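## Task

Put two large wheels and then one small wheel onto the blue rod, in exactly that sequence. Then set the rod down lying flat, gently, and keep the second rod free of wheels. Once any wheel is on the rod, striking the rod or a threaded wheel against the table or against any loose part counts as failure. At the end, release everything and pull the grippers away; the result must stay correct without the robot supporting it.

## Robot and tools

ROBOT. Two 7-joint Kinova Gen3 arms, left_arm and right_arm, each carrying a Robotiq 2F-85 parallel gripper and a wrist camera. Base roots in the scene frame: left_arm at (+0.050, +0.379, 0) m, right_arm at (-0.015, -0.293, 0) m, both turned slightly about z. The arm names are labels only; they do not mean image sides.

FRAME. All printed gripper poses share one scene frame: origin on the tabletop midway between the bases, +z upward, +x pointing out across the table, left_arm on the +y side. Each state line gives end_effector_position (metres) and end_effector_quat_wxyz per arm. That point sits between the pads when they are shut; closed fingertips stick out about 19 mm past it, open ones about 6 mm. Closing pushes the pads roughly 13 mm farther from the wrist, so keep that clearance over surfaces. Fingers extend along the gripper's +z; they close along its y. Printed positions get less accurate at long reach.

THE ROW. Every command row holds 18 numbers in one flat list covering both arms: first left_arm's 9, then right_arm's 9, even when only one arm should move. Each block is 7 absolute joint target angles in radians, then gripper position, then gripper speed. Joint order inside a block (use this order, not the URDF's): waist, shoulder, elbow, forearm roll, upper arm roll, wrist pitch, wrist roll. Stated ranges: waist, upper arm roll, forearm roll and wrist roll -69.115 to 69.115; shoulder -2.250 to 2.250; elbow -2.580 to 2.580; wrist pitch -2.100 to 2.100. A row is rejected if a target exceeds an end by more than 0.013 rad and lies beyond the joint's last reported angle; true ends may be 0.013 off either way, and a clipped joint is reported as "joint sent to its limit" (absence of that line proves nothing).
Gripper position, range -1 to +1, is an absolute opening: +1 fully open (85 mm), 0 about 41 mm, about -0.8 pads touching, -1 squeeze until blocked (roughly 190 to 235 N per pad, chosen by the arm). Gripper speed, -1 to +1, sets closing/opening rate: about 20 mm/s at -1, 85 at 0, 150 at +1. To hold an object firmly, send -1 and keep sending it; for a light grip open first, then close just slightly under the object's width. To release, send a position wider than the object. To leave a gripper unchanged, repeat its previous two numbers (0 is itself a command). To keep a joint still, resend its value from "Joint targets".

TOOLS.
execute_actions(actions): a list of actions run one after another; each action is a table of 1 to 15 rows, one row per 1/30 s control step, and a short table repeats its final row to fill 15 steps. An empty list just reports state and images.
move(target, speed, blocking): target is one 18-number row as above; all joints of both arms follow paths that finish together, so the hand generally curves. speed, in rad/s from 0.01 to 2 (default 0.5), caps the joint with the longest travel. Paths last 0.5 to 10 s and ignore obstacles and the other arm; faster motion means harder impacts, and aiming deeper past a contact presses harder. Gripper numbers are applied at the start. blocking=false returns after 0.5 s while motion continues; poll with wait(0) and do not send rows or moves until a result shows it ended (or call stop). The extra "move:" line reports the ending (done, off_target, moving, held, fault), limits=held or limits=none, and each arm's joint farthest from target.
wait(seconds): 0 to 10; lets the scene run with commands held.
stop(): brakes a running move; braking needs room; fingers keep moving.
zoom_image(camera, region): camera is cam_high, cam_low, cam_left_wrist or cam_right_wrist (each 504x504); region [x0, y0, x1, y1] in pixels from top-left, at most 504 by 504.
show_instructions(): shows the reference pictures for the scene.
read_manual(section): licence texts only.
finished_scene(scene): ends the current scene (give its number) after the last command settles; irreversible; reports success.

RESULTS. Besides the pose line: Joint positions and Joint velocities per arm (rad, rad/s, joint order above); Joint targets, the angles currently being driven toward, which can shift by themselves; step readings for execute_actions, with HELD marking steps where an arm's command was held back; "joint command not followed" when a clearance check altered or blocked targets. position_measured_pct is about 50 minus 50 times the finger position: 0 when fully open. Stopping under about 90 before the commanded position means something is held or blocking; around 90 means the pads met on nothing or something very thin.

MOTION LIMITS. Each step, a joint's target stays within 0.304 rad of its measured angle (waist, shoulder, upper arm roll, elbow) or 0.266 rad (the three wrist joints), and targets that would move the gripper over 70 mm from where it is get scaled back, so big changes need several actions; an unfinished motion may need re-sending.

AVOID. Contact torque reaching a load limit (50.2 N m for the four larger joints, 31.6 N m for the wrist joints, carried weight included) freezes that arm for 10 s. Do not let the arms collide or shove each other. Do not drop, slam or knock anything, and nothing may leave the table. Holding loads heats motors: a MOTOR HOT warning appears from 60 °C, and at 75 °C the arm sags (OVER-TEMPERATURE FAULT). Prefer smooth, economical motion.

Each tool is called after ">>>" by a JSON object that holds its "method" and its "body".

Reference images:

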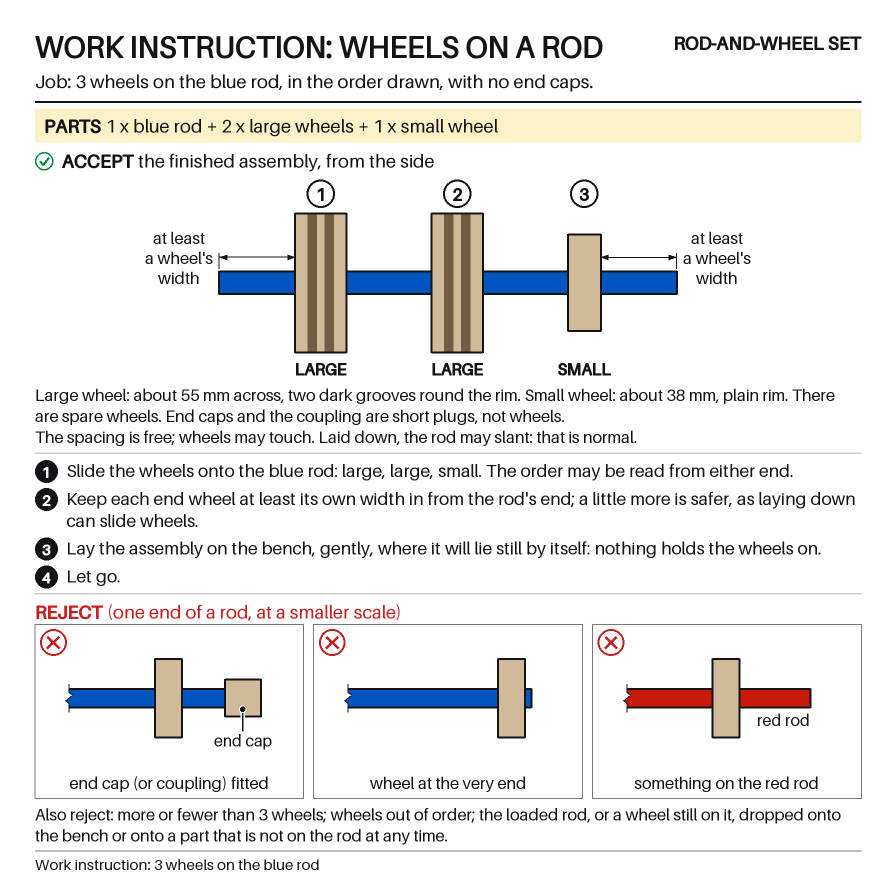

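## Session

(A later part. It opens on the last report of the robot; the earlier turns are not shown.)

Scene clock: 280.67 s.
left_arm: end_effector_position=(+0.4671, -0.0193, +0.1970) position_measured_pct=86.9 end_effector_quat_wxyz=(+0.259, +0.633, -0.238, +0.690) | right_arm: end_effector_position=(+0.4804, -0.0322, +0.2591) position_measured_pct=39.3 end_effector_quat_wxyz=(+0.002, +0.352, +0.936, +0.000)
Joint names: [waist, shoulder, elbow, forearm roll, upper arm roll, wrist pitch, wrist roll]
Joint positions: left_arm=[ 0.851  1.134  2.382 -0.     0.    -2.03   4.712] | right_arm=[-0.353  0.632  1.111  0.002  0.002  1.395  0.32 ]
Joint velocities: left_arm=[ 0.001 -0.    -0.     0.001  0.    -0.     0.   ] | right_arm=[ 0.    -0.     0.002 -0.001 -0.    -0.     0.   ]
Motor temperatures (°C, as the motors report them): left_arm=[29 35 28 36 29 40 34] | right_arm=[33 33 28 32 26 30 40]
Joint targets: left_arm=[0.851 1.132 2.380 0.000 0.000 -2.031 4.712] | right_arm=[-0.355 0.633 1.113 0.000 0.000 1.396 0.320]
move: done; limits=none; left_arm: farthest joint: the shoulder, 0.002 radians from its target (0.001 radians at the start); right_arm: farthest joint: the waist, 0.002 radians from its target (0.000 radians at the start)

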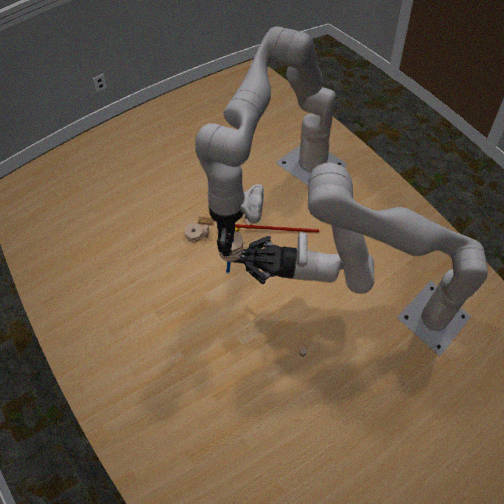

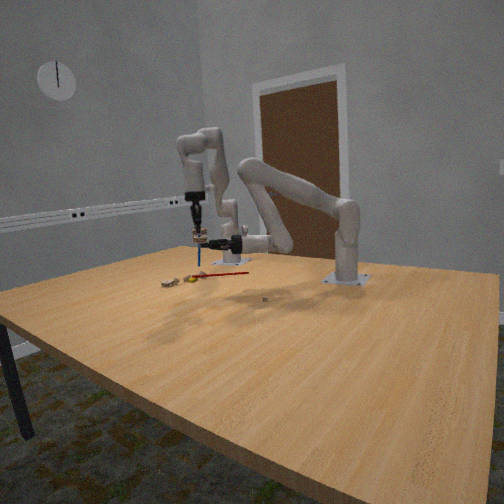

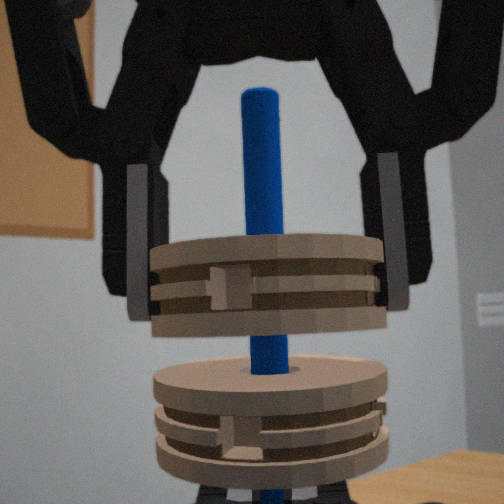

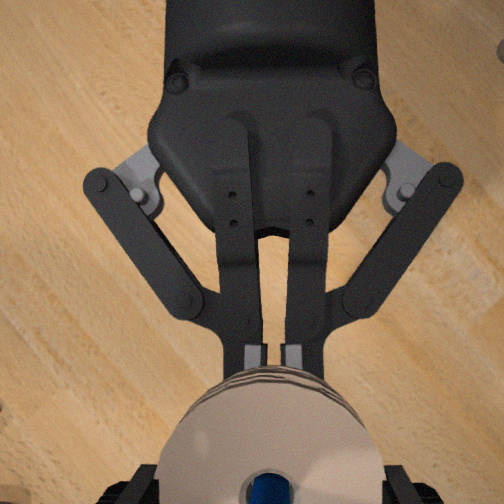

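>>> {"method": "move", "body": {"target": [0.851,1.132,2.38,0,0,-2.0312,4.712,-1,0, -0.353,0.632,1.111,0,0,1.396,0.32,0.6,-0.5], "speed": 0.08}}

>>> {"method": "move", "body": {"target": [0.851,1.132,2.38,0,0,-2.0312,4.712,-1,0, -0.3565,0.6201,0.8899,0,0,1.6316,0.32,1,0], "speed": 0.5}}

Scene clock: 284.30 s.
left_arm: end_effector_position=(+0.4678, -0.0193, +0.1983) position_measured_pct=86.9 end_effector_quat_wxyz=(+0.259, +0.632, -0.237, +0.691) | right_arm: end_effector_position=(+0.4795, -0.0311, +0.2591) position_measured_pct=19.8 end_effector_quat_wxyz=(+0.001, +0.352, +0.936, +0.001)
Joint names: [waist, shoulder, elbow, forearm roll, upper arm roll, wrist pitch, wrist roll]
Joint positions: left_arm=[ 0.851  1.132  2.38  -0.    -0.    -2.031  4.712] | right_arm=[-0.353  0.632  1.111  0.    -0.     1.396  0.32 ]
Joint velocities: left_arm=[-0.001 -0.001 -0.     0.001  0.     0.001 -0.   ] | right_arm=[ 0.     0.     0.001 -0.     0.     0.     0.   ]
Motor temperatures (°C, as the motors report them): left_arm=[29 35 28 36 29 40 34] | right_arm=[33 33 28 32 26 30 40]
Joint targets: left_arm=[0.851 1.132 2.380 0.000 0.000 -2.031 4.712] | right_arm=[-0.353 0.632 1.111 0.000 0.000 1.396 0.320]
move: done; limits=none; left_arm: farthest joint: the waist, 0.000 radians from its target (0.000 radians at the start); right_arm: farthest joint: the waist, 0.000 radians from its target (0.000 radians at the start)

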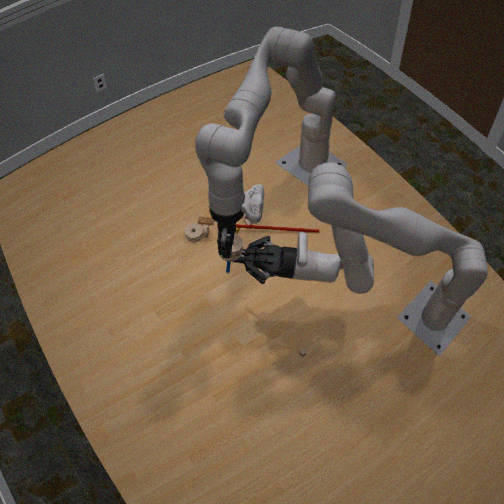

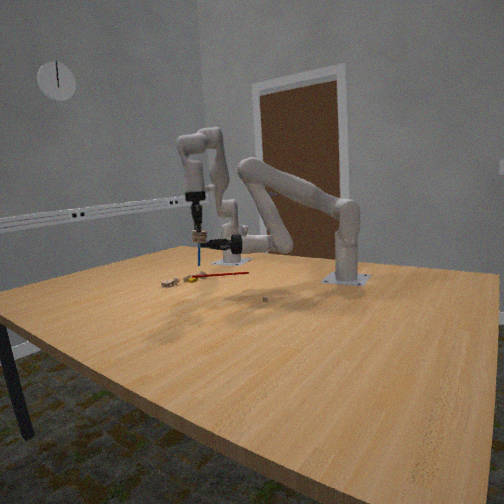

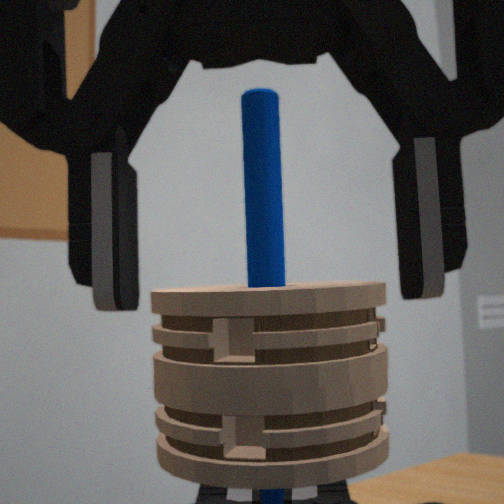

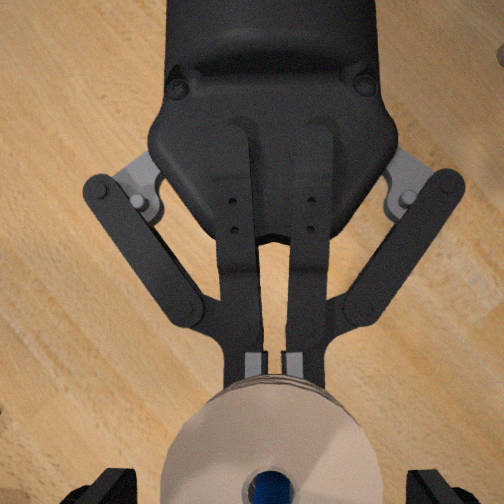

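Scene clock: 285.23 s.
left_arm: end_effector_position=(+0.4678, -0.0193, +0.1983) position_measured_pct=86.9 end_effector_quat_wxyz=(+0.259, +0.632, -0.237, +0.691) | right_arm: end_effector_position=(+0.4779, -0.0298, +0.3352) position_measured_pct=0.0 end_effector_quat_wxyz=(+0.000, +0.350, +0.937, +0.000)
Joint names: [waist, shoulder, elbow, forearm roll, upper arm roll, wrist pitch, wrist roll]
Joint positions: left_arm=[ 0.851  1.132  2.38  -0.    -0.    -2.031  4.712] | right_arm=[-0.356  0.62   0.89  -0.    -0.     1.632  0.32 ]
Joint velocities: left_arm=[ 0.    -0.    -0.    -0.001  0.     0.    -0.   ] | right_arm=[ 0.     0.003 -0.001 -0.001  0.     0.     0.   ]
Motor temperatures (°C, as the motors report them): left_arm=[29 35 28 36 29 40 34] | right_arm=[33 33 28 32 26 30 40]
Joint targets: left_arm=[0.851 1.132 2.380 0.000 0.000 -2.031 4.712] | right_arm=[-0.356 0.620 0.890 0.000 0.000 1.632 0.320]
move: done; limits=none; left_arm: farthest joint: the waist, 0.000 radians from its target (0.000 radians at the start); right_arm: farthest joint: the waist, 0.000 radians from its target (0.003 radians at the start)

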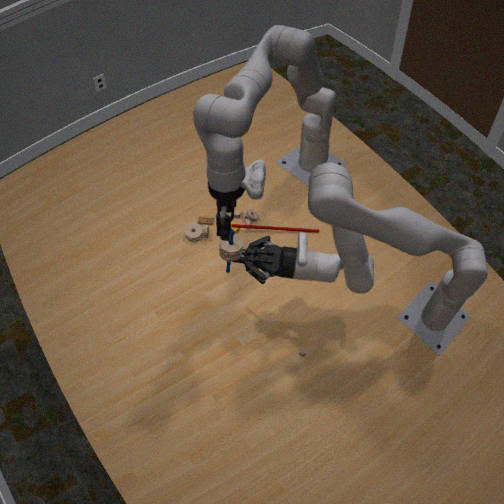

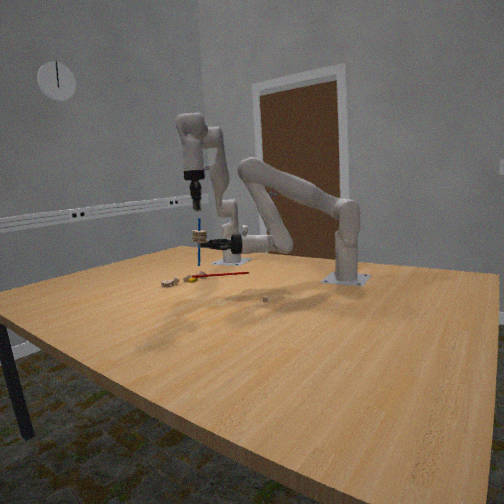

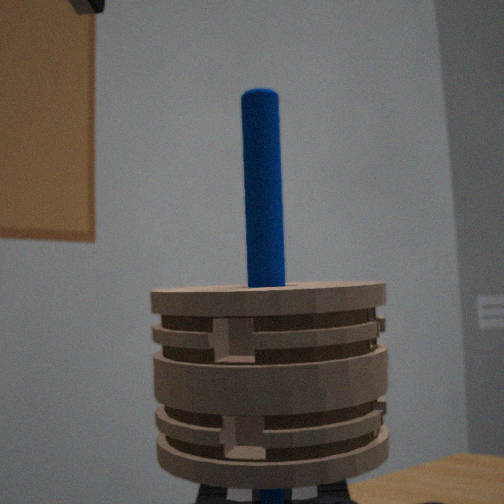

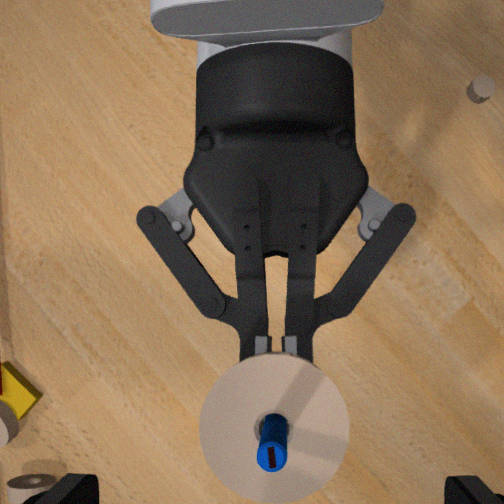

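>>> {"method": "move", "body": {"target": [0.851,1.132,2.38,0,0,-2.0312,4.712,-1,0, -0.2,0.309,1.3868,0,0,1.4458,0.0,0.4,0], "speed": 0.8}}

>>> {"method": "move", "body": {"target": [0.851,1.132,2.38,0,0,-2.0312,4.712,-1,0, -0.0025,0.456,2.0409,0,0,0.6447,-0.261,0.4,0], "speed": 0.8}}

Scene clock: 293.77 s.
left_arm: end_effector_position=(+0.4678, -0.0193, +0.1983) position_measured_pct=86.9 end_effector_quat_wxyz=(+0.259, +0.632, -0.237, +0.691) | right_arm: end_effector_position=(+0.4029, -0.1536, +0.3351) position_measured_pct=29.8 end_effector_quat_wxyz=(-0.000, +0.561, +0.828, -0.000)
Joint names: [waist, shoulder, elbow, forearm roll, upper arm roll, wrist pitch, wrist roll]
Joint positions: left_arm=[ 0.851  1.132  2.38  -0.    -0.    -2.031  4.712] | right_arm=[-0.2    0.309  1.387  0.     0.     1.446  0.   ]
Joint velocities: left_arm=[-0.002 -0.001 -0.    -0.     0.     0.     0.   ] | right_arm=[ 0.001 -0.002  0.001  0.    -0.    -0.     0.   ]
Motor temperatures (°C, as the motors report them): left_arm=[29 35 28 36 29 40 34] | right_arm=[33 33 28 32 26 30 40]
Joint targets: left_arm=[0.851 1.132 2.380 0.000 0.000 -2.031 4.712] | right_arm=[-0.200 0.309 1.387 0.000 0.000 1.446 -0.000]
move: done; limits=none; left_arm: farthest joint: the waist, 0.000 radians from its target (0.000 radians at the start); right_arm: farthest joint: the waist, 0.000 radians from its target (0.156 radians at the start)

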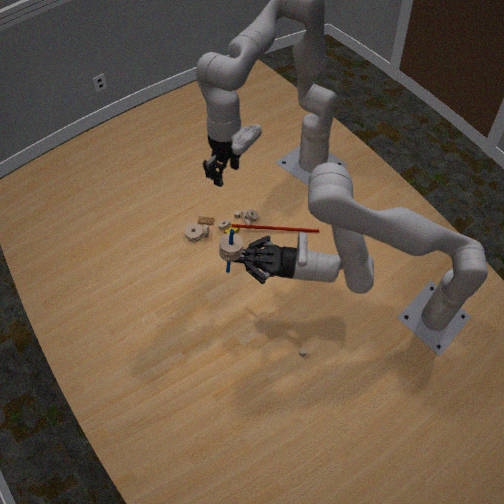

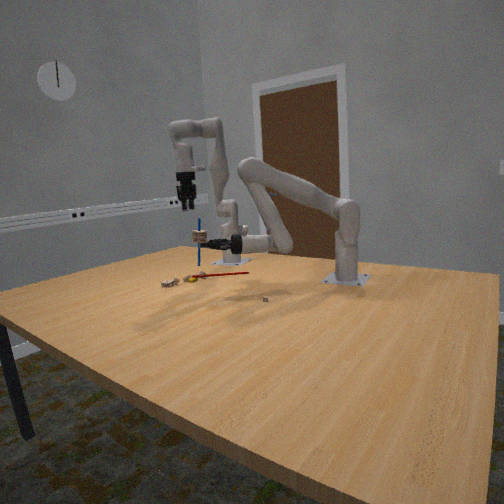

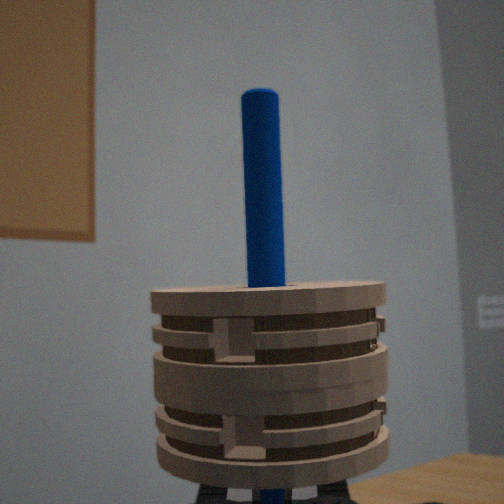

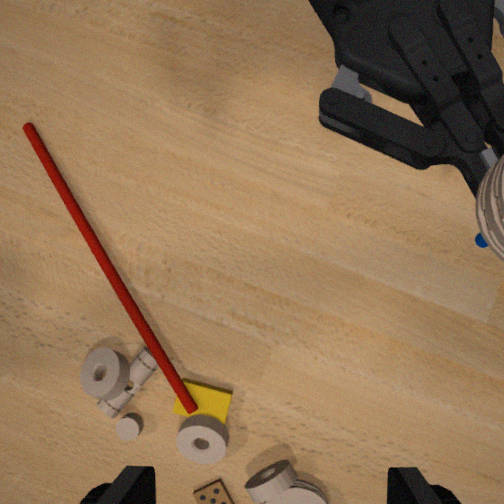

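Scene clock: 295.30 s.
left_arm: end_effector_position=(+0.4678, -0.0193, +0.1983) position_measured_pct=86.9 end_effector_quat_wxyz=(+0.259, +0.632, -0.237, +0.691) | right_arm: end_effector_position=(+0.3576, -0.2501, +0.1001) position_measured_pct=29.8 end_effector_quat_wxyz=(+0.000, +0.735, +0.678, +0.000)
Joint names: [waist, shoulder, elbow, forearm roll, upper arm roll, wrist pitch, wrist roll]
Joint positions: left_arm=[ 0.851  1.132  2.38  -0.    -0.    -2.031  4.712] | right_arm=[-0.003  0.456  2.041  0.     0.     0.645 -0.261]
Joint velocities: left_arm=[ 0.001 -0.    -0.     0.     0.    -0.    -0.001] | right_arm=[ 0.003  0.001  0.001 -0.    -0.    -0.    -0.   ]
Motor temperatures (°C, as the motors report them): left_arm=[29 35 28 36 29 40 34] | right_arm=[33 33 28 32 26 30 40]
Joint targets: left_arm=[0.851 1.132 2.380 0.000 0.000 -2.031 4.712] | right_arm=[-0.002 0.456 2.041 0.000 0.000 0.645 -0.261]
move: done; limits=none; left_arm: farthest joint: the waist, 0.000 radians from its target (0.000 radians at the start); right_arm: farthest joint: the waist, 0.000 radians from its target (0.198 radians at the start)

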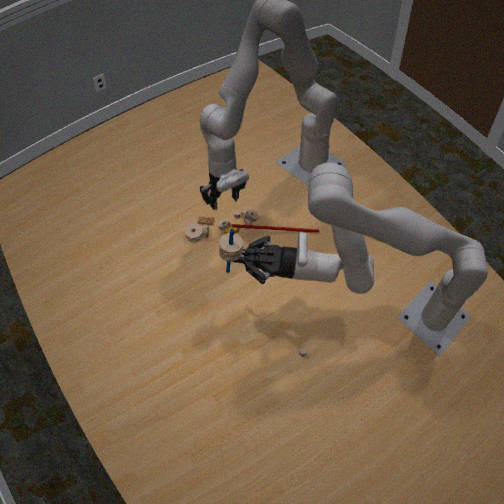

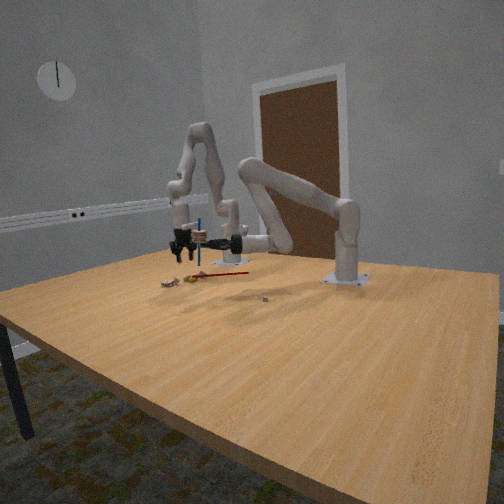

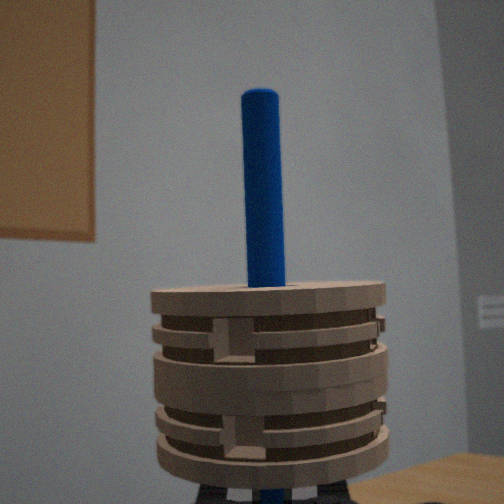

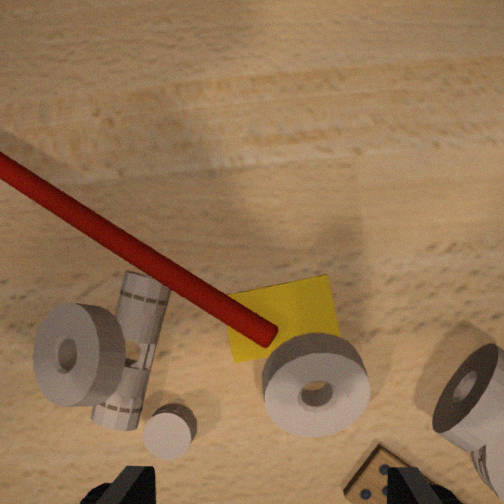

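>>> {"method": "move", "body": {"target": [0.851,1.132,2.38,0,0,-2.0312,4.712,-1,0, -0.017,0.5939,2.0237,0,0,0.524,-0.036,0.4,0], "speed": 0.4}}

Scene clock: 331.40 s.
left_arm: end_effector_position=(+0.4678, -0.0193, +0.1983) position_measured_pct=86.9 end_effector_quat_wxyz=(+0.259, +0.632, -0.237, +0.691) | right_arm: end_effector_position=(+0.3751, -0.2412, +0.0502) position_measured_pct=29.8 end_effector_quat_wxyz=(+0.000, +0.648, +0.761, +0.000)
Joint names: [waist, shoulder, elbow, forearm roll, upper arm roll, wrist pitch, wrist roll]
Joint positions: left_arm=[ 0.851  1.132  2.38  -0.    -0.    -2.031  4.712] | right_arm=[-0.017  0.594  2.024 -0.    -0.     0.524 -0.036]
Joint velocities: left_arm=[ 0.     0.    -0.     0.001  0.     0.    -0.   ] | right_arm=[-0.001  0.003  0.001 -0.     0.    -0.     0.   ]
Motor temperatures (°C, as the motors report them): left_arm=[29 35 28 36 29 40 34] | right_arm=[33 33 28 32 26 30 40]
Joint targets: left_arm=[0.851 1.132 2.380 0.000 0.000 -2.031 4.712] | right_arm=[-0.017 0.594 2.024 0.000 0.000 0.524 -0.036]
move: done; limits=none; left_arm: farthest joint: the waist, 0.000 radians from its target (0.000 radians at the start); right_arm: farthest joint: the waist, 0.000 radians from its target (0.015 radians at the start)

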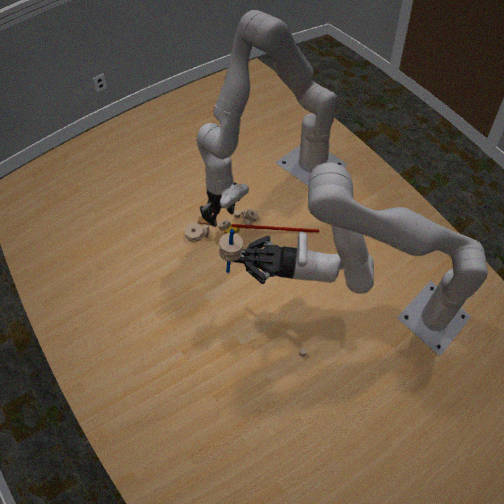

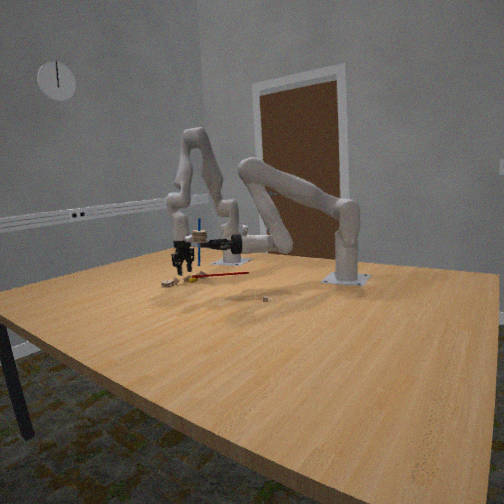

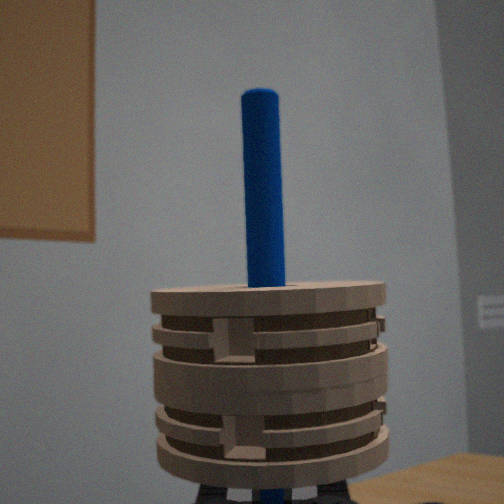

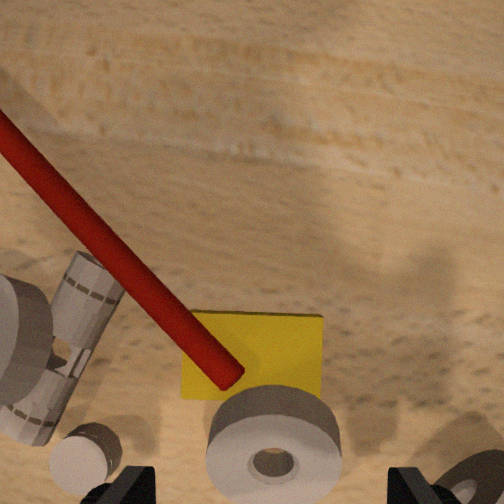

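>>> {"method": "move", "body": {"target": [0.851,1.132,2.38,0,0,-2.0312,4.712,-1,0, -0.017,0.662,2.039,0,0,0.4406,-0.036,0.2,0], "speed": 0.2}}

>>> {"method": "move", "body": {"target": [0.851,1.132,2.38,0,0,-2.0312,4.712,-1,0, -0.017,0.662,2.039,0,0,0.4406,-0.036,-1,-0.5], "speed": 0.2}}

Scene clock: 335.93 s.
left_arm: end_effector_position=(+0.4678, -0.0193, +0.1983) position_measured_pct=86.9 end_effector_quat_wxyz=(+0.259, +0.632, -0.237, +0.691) | right_arm: end_effector_position=(+0.3751, -0.2412, +0.0212) position_measured_pct=40.1 end_effector_quat_wxyz=(+0.000, +0.648, +0.761, +0.000)
Joint names: [waist, shoulder, elbow, forearm roll, upper arm roll, wrist pitch, wrist roll]
Joint positions: left_arm=[ 0.851  1.132  2.38  -0.    -0.    -2.031  4.712] | right_arm=[-0.017  0.662  2.039  0.    -0.     0.441 -0.036]
Joint velocities: left_arm=[ 0.     0.     0.    -0.001 -0.     0.     0.   ] | right_arm=[-0.001  0.003  0.001 -0.    -0.    -0.     0.   ]
Motor temperatures (°C, as the motors report them): left_arm=[29 35 28 36 29 40 34] | right_arm=[33 33 28 32 26 30 40]
Joint targets: left_arm=[0.851 1.132 2.380 0.000 0.000 -2.031 4.712] | right_arm=[-0.017 0.662 2.039 0.000 0.000 0.441 -0.036]
move: done; limits=none; left_arm: farthest joint: the waist, 0.000 radians from its target (0.000 radians at the start); right_arm: farthest joint: the waist, 0.000 radians from its target (0.000 radians at the start)

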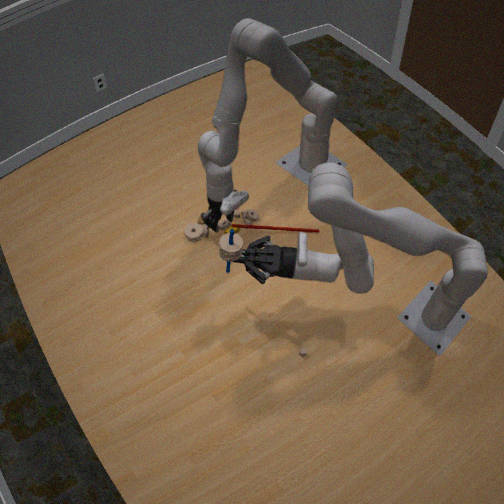

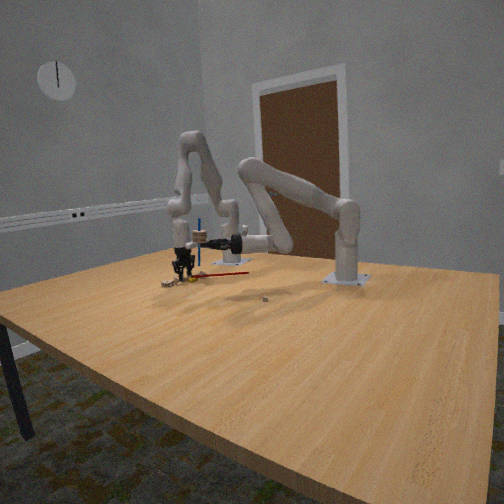

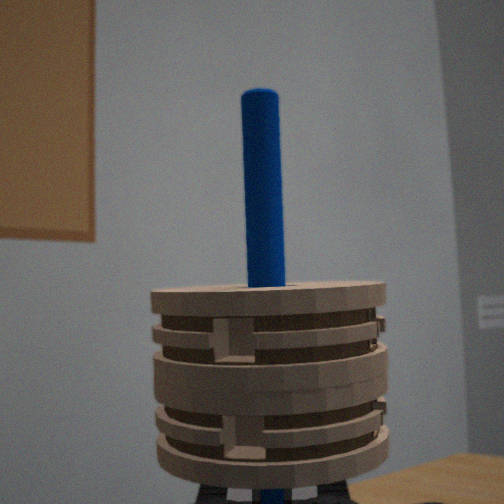

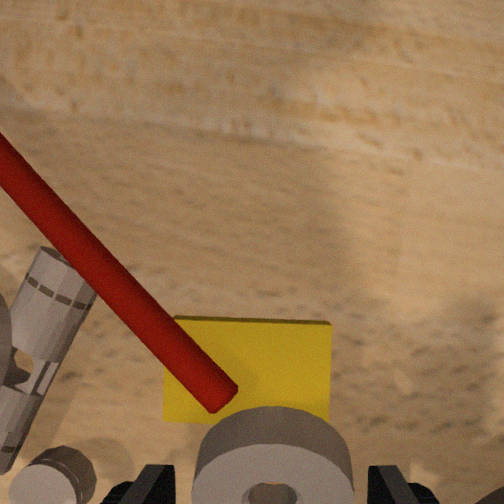

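Scene clock: 336.63 s.
left_arm: end_effector_position=(+0.4678, -0.0193, +0.1983) position_measured_pct=86.9 end_effector_quat_wxyz=(+0.259, +0.632, -0.237, +0.691) | right_arm: end_effector_position=(+0.3751, -0.2412, +0.0217) position_measured_pct=56.3 end_effector_quat_wxyz=(+0.000, +0.648, +0.761, +0.000)
Joint names: [waist, shoulder, elbow, forearm roll, upper arm roll, wrist pitch, wrist roll]
Joint positions: left_arm=[ 0.851  1.132  2.38  -0.    -0.    -2.031  4.712] | right_arm=[-0.017  0.66   2.039 -0.     0.     0.441 -0.036]
Joint velocities: left_arm=[ 0.     0.    -0.001 -0.    -0.     0.001  0.   ] | right_arm=[-0. -0. -0. -0.  0. -0.  0.]
Motor temperatures (°C, as the motors report them): left_arm=[29 35 28 36 29 40 34] | right_arm=[33 33 28 32 26 30 40]
Joint targets: left_arm=[0.851 1.132 2.380 0.000 0.000 -2.031 4.712] | right_arm=[-0.017 0.662 2.039 0.000 0.000 0.441 -0.036]
move: done; limits=none; left_arm: farthest joint: the waist, 0.000 radians from its target (0.000 radians at the start); right_arm: farthest joint: the shoulder, 0.002 radians from its target (0.000 radians at the start)

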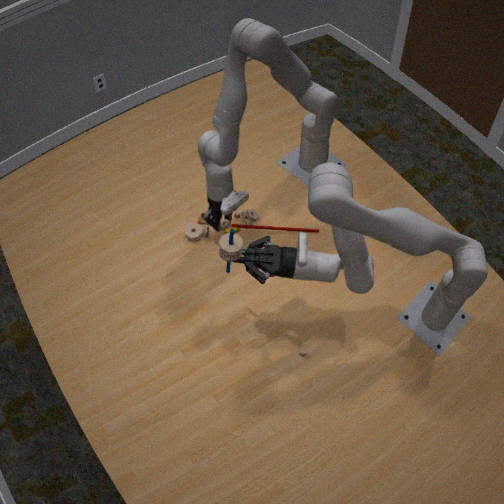

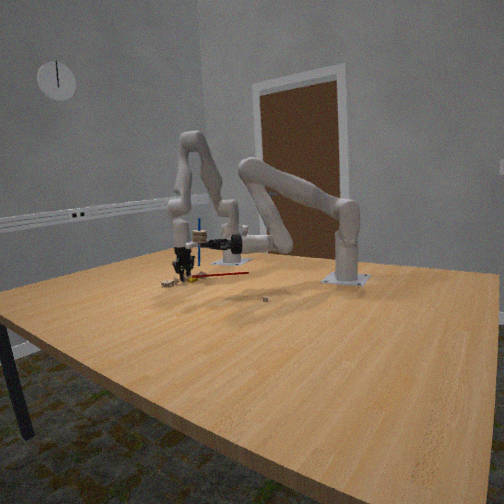

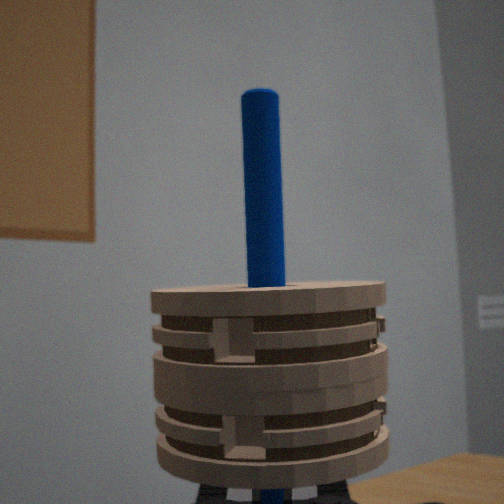

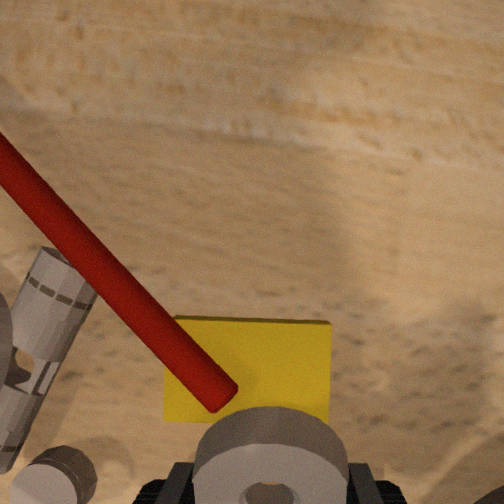

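>>> {"method": "execute_actions", "body": {"actions": []}}

Scene clock: 350.17 s.
left_arm: end_effector_position=(+0.4678, -0.0193, +0.1983) position_measured_pct=86.9 end_effector_quat_wxyz=(+0.259, +0.632, -0.237, +0.691) | right_arm: end_effector_position=(+0.3751, -0.2412, +0.0217) position_measured_pct=56.3 end_effector_quat_wxyz=(+0.000, +0.648, +0.761, +0.000)
Joint names: [waist, shoulder, elbow, forearm roll, upper arm roll, wrist pitch, wrist roll]
Joint positions: left_arm=[ 0.851  1.132  2.38  -0.    -0.    -2.031  4.712] | right_arm=[-0.017  0.66   2.039 -0.     0.     0.441 -0.036]
Joint velocities: left_arm=[ 0.001 -0.     0.     0.001  0.    -0.    -0.001] | right_arm=[-0.  0.  0. -0.  0. -0.  0.]
Motor temperatures (°C, as the motors report them): left_arm=[29 35 28 36 29 40 34] | right_arm=[33 33 28 32 26 30 40]
Joint targets: left_arm=[0.851 1.132 2.380 0.000 0.000 -2.031 4.712] | right_arm=[-0.017 0.662 2.039 0.000 0.000 0.441 -0.036]

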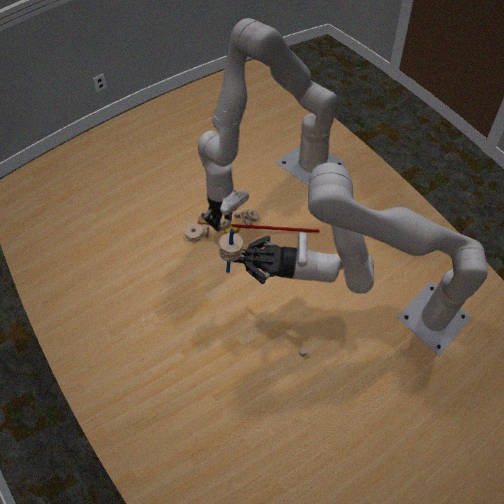

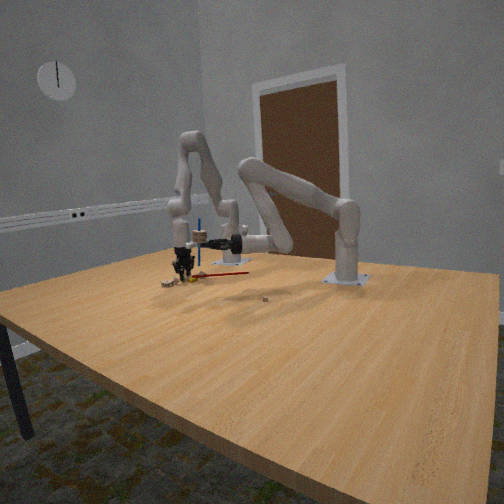

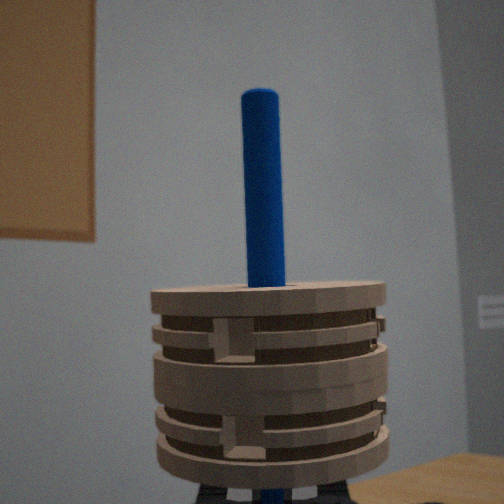

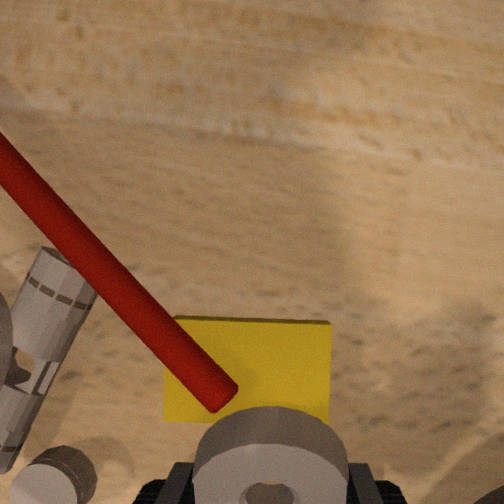

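>>> {"method": "move", "body": {"target": [0.851,1.132,2.38,0,0,-2.0312,4.712,-1,0, -0.017,0.3171,1.8375,0,0,0.987,-0.036,-1,-0.5], "speed": 0.5}}

>>> {"method": "move", "body": {"target": [0.851,1.132,2.38,0,0,-2.0312,4.712,-1,0, -0.36,0.309,1.3868,0,0,1.4458,0.1,-1,-0.5], "speed": 0.7}}

>>> {"method": "move", "body": {"target": [0.851,1.132,2.38,0,0,-2.0312,4.712,-1,0, -0.3565,0.6201,0.8899,0,0,1.6316,0.32,-1,-0.5], "speed": 0.5}}

Scene clock: 355.07 s.
left_arm: end_effector_position=(+0.4678, -0.0193, +0.1983) position_measured_pct=86.9 end_effector_quat_wxyz=(+0.259, +0.632, -0.237, +0.691) | right_arm: end_effector_position=(+0.3758, -0.2410, +0.1999) position_measured_pct=56.3 end_effector_quat_wxyz=(-0.000, +0.648, +0.761, -0.000)
Joint names: [waist, shoulder, elbow, forearm roll, upper arm roll, wrist pitch, wrist roll]
Joint positions: left_arm=[ 0.851  1.132  2.38  -0.    -0.    -2.031  4.712] | right_arm=[-0.017  0.317  1.837  0.     0.     0.987 -0.036]
Joint velocities: left_arm=[-0.001 -0.001  0.     0.    -0.    -0.     0.   ] | right_arm=[-0.    -0.002  0.001  0.001  0.     0.    -0.   ]
Motor temperatures (°C, as the motors report them): left_arm=[29 35 28 36 29 40 34] | right_arm=[33 33 28 32 26 30 40]
Joint targets: left_arm=[0.851 1.132 2.380 0.000 0.000 -2.031 4.712] | right_arm=[-0.017 0.317 1.837 0.000 0.000 0.987 -0.036]
move: done; limits=none; left_arm: farthest joint: the waist, 0.000 radians from its target (0.000 radians at the start); right_arm: farthest joint: the waist, 0.000 radians from its target (0.000 radians at the start)

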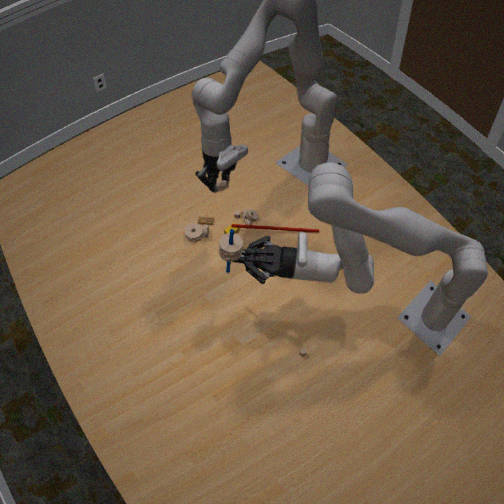

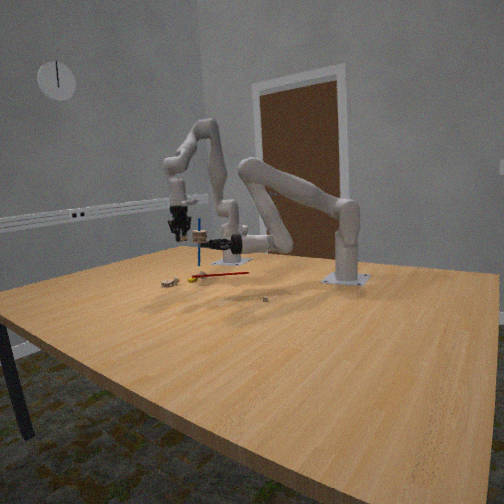

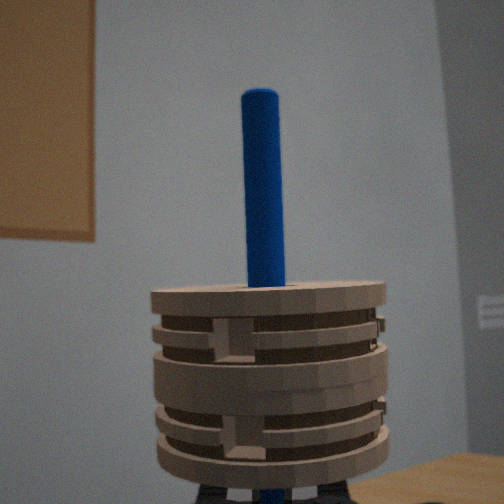

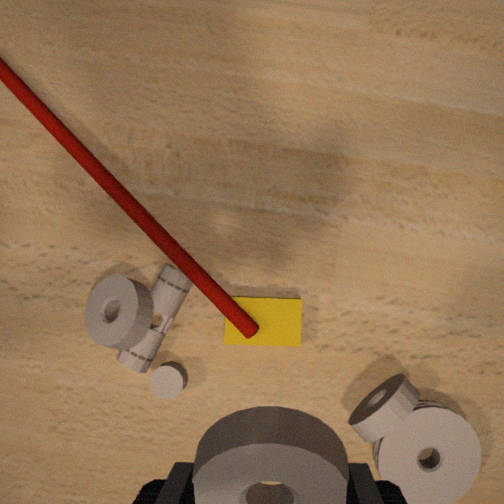

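Scene clock: 356.37 s.
left_arm: end_effector_position=(+0.4678, -0.0193, +0.1983) position_measured_pct=86.9 end_effector_quat_wxyz=(+0.259, +0.632, -0.237, +0.691) | right_arm: end_effector_position=(+0.3754, -0.0889, +0.3352) position_measured_pct=56.3 end_effector_quat_wxyz=(+0.000, +0.449, +0.893, +0.000)
Joint names: [waist, shoulder, elbow, forearm roll, upper arm roll, wrist pitch, wrist roll]
Joint positions: left_arm=[ 0.851  1.132  2.38  -0.    -0.    -2.031  4.712] | right_arm=[-0.36   0.309  1.387 -0.    -0.     1.446  0.1  ]
Joint velocities: left_arm=[ 0.001 -0.001  0.    -0.     0.     0.001 -0.   ] | right_arm=[-0.002  0.001  0.001  0.     0.     0.    -0.   ]
Motor temperatures (°C, as the motors report them): left_arm=[29 35 28 36 29 40 34] | right_arm=[33 33 28 32 26 30 40]
Joint targets: left_arm=[0.851 1.132 2.380 0.000 0.000 -2.031 4.712] | right_arm=[-0.360 0.309 1.387 0.000 0.000 1.446 0.100]
move: done; limits=none; left_arm: farthest joint: the waist, 0.000 radians from its target (0.000 radians at the start); right_arm: farthest joint: the waist, 0.000 radians from its target (0.343 radians at the start)

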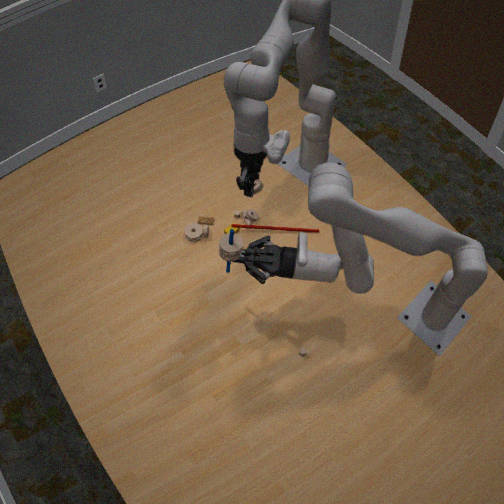

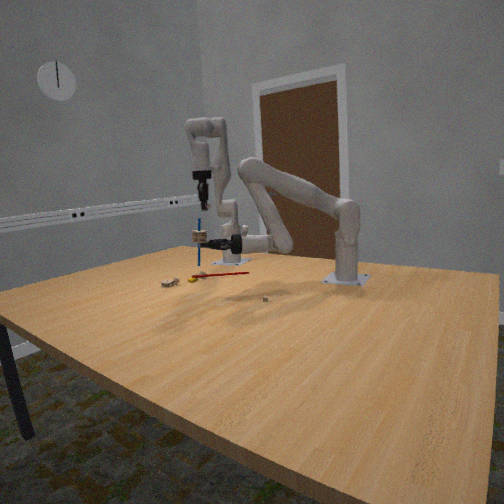

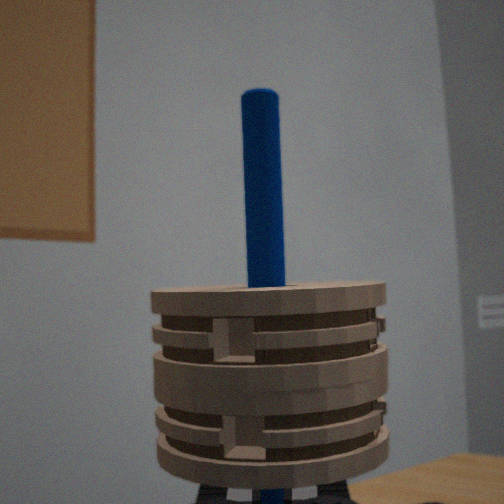

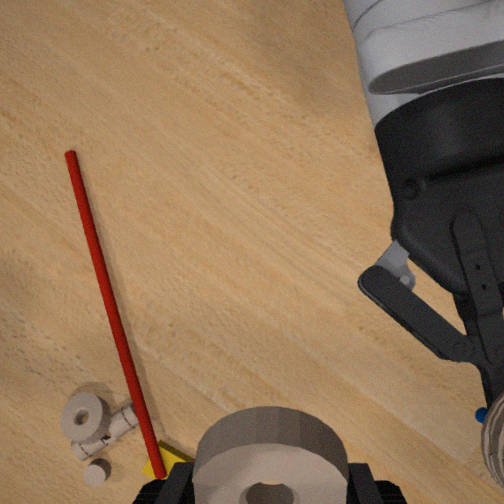

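Scene clock: 357.90 s.
left_arm: end_effector_position=(+0.4678, -0.0193, +0.1983) position_measured_pct=86.9 end_effector_quat_wxyz=(+0.259, +0.632, -0.237, +0.691) | right_arm: end_effector_position=(+0.4779, -0.0298, +0.3352) position_measured_pct=56.3 end_effector_quat_wxyz=(+0.000, +0.350, +0.937, +0.000)
Joint names: [waist, shoulder, elbow, forearm roll, upper arm roll, wrist pitch, wrist roll]
Joint positions: left_arm=[ 0.851  1.132  2.38  -0.    -0.    -2.031  4.712] | right_arm=[-0.357  0.62   0.89   0.    -0.     1.632  0.32 ]
Joint velocities: left_arm=[-0.001 -0.    -0.001  0.    -0.    -0.    -0.   ] | right_arm=[ 0.     0.003 -0.001  0.    -0.     0.    -0.   ]
Motor temperatures (°C, as the motors report them): left_arm=[29 35 28 36 29 40 34] | right_arm=[33 33 28 32 26 30 40]
Joint targets: left_arm=[0.851 1.132 2.380 0.000 0.000 -2.031 4.712] | right_arm=[-0.356 0.620 0.890 0.000 0.000 1.632 0.320]
move: done; limits=none; left_arm: farthest joint: the waist, 0.000 radians from its target (0.000 radians at the start); right_arm: farthest joint: the waist, 0.000 radians from its target (0.003 radians at the start)

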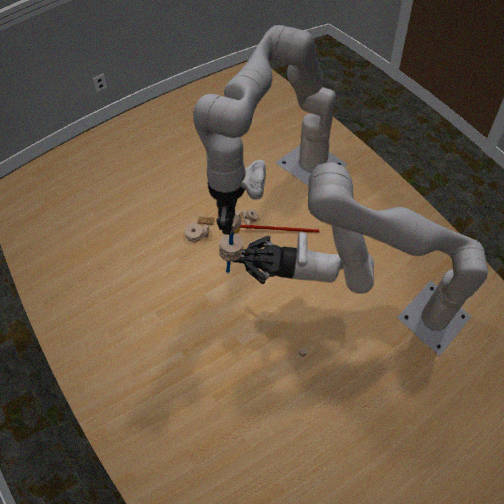

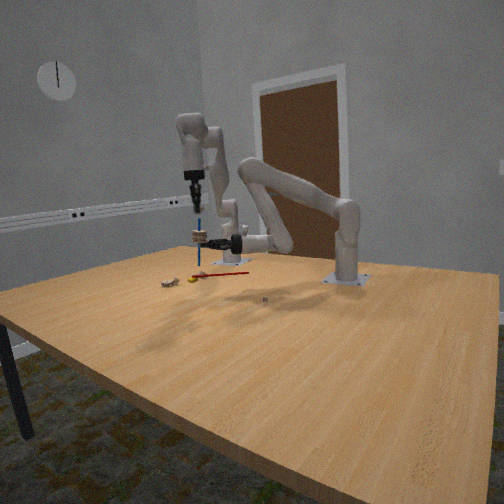

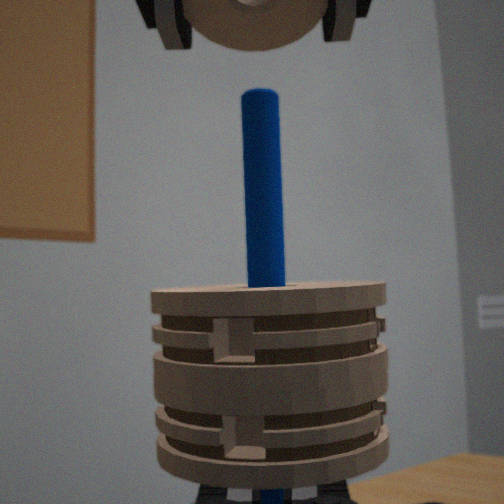

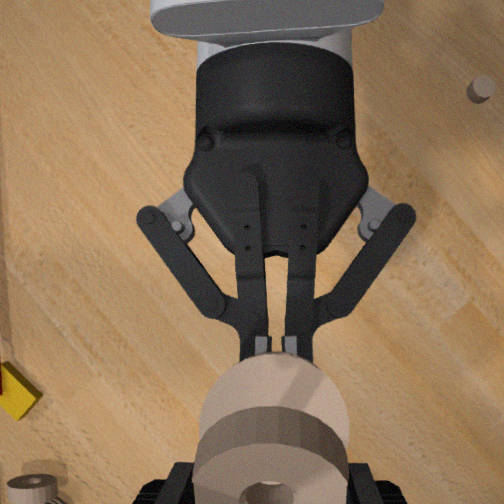

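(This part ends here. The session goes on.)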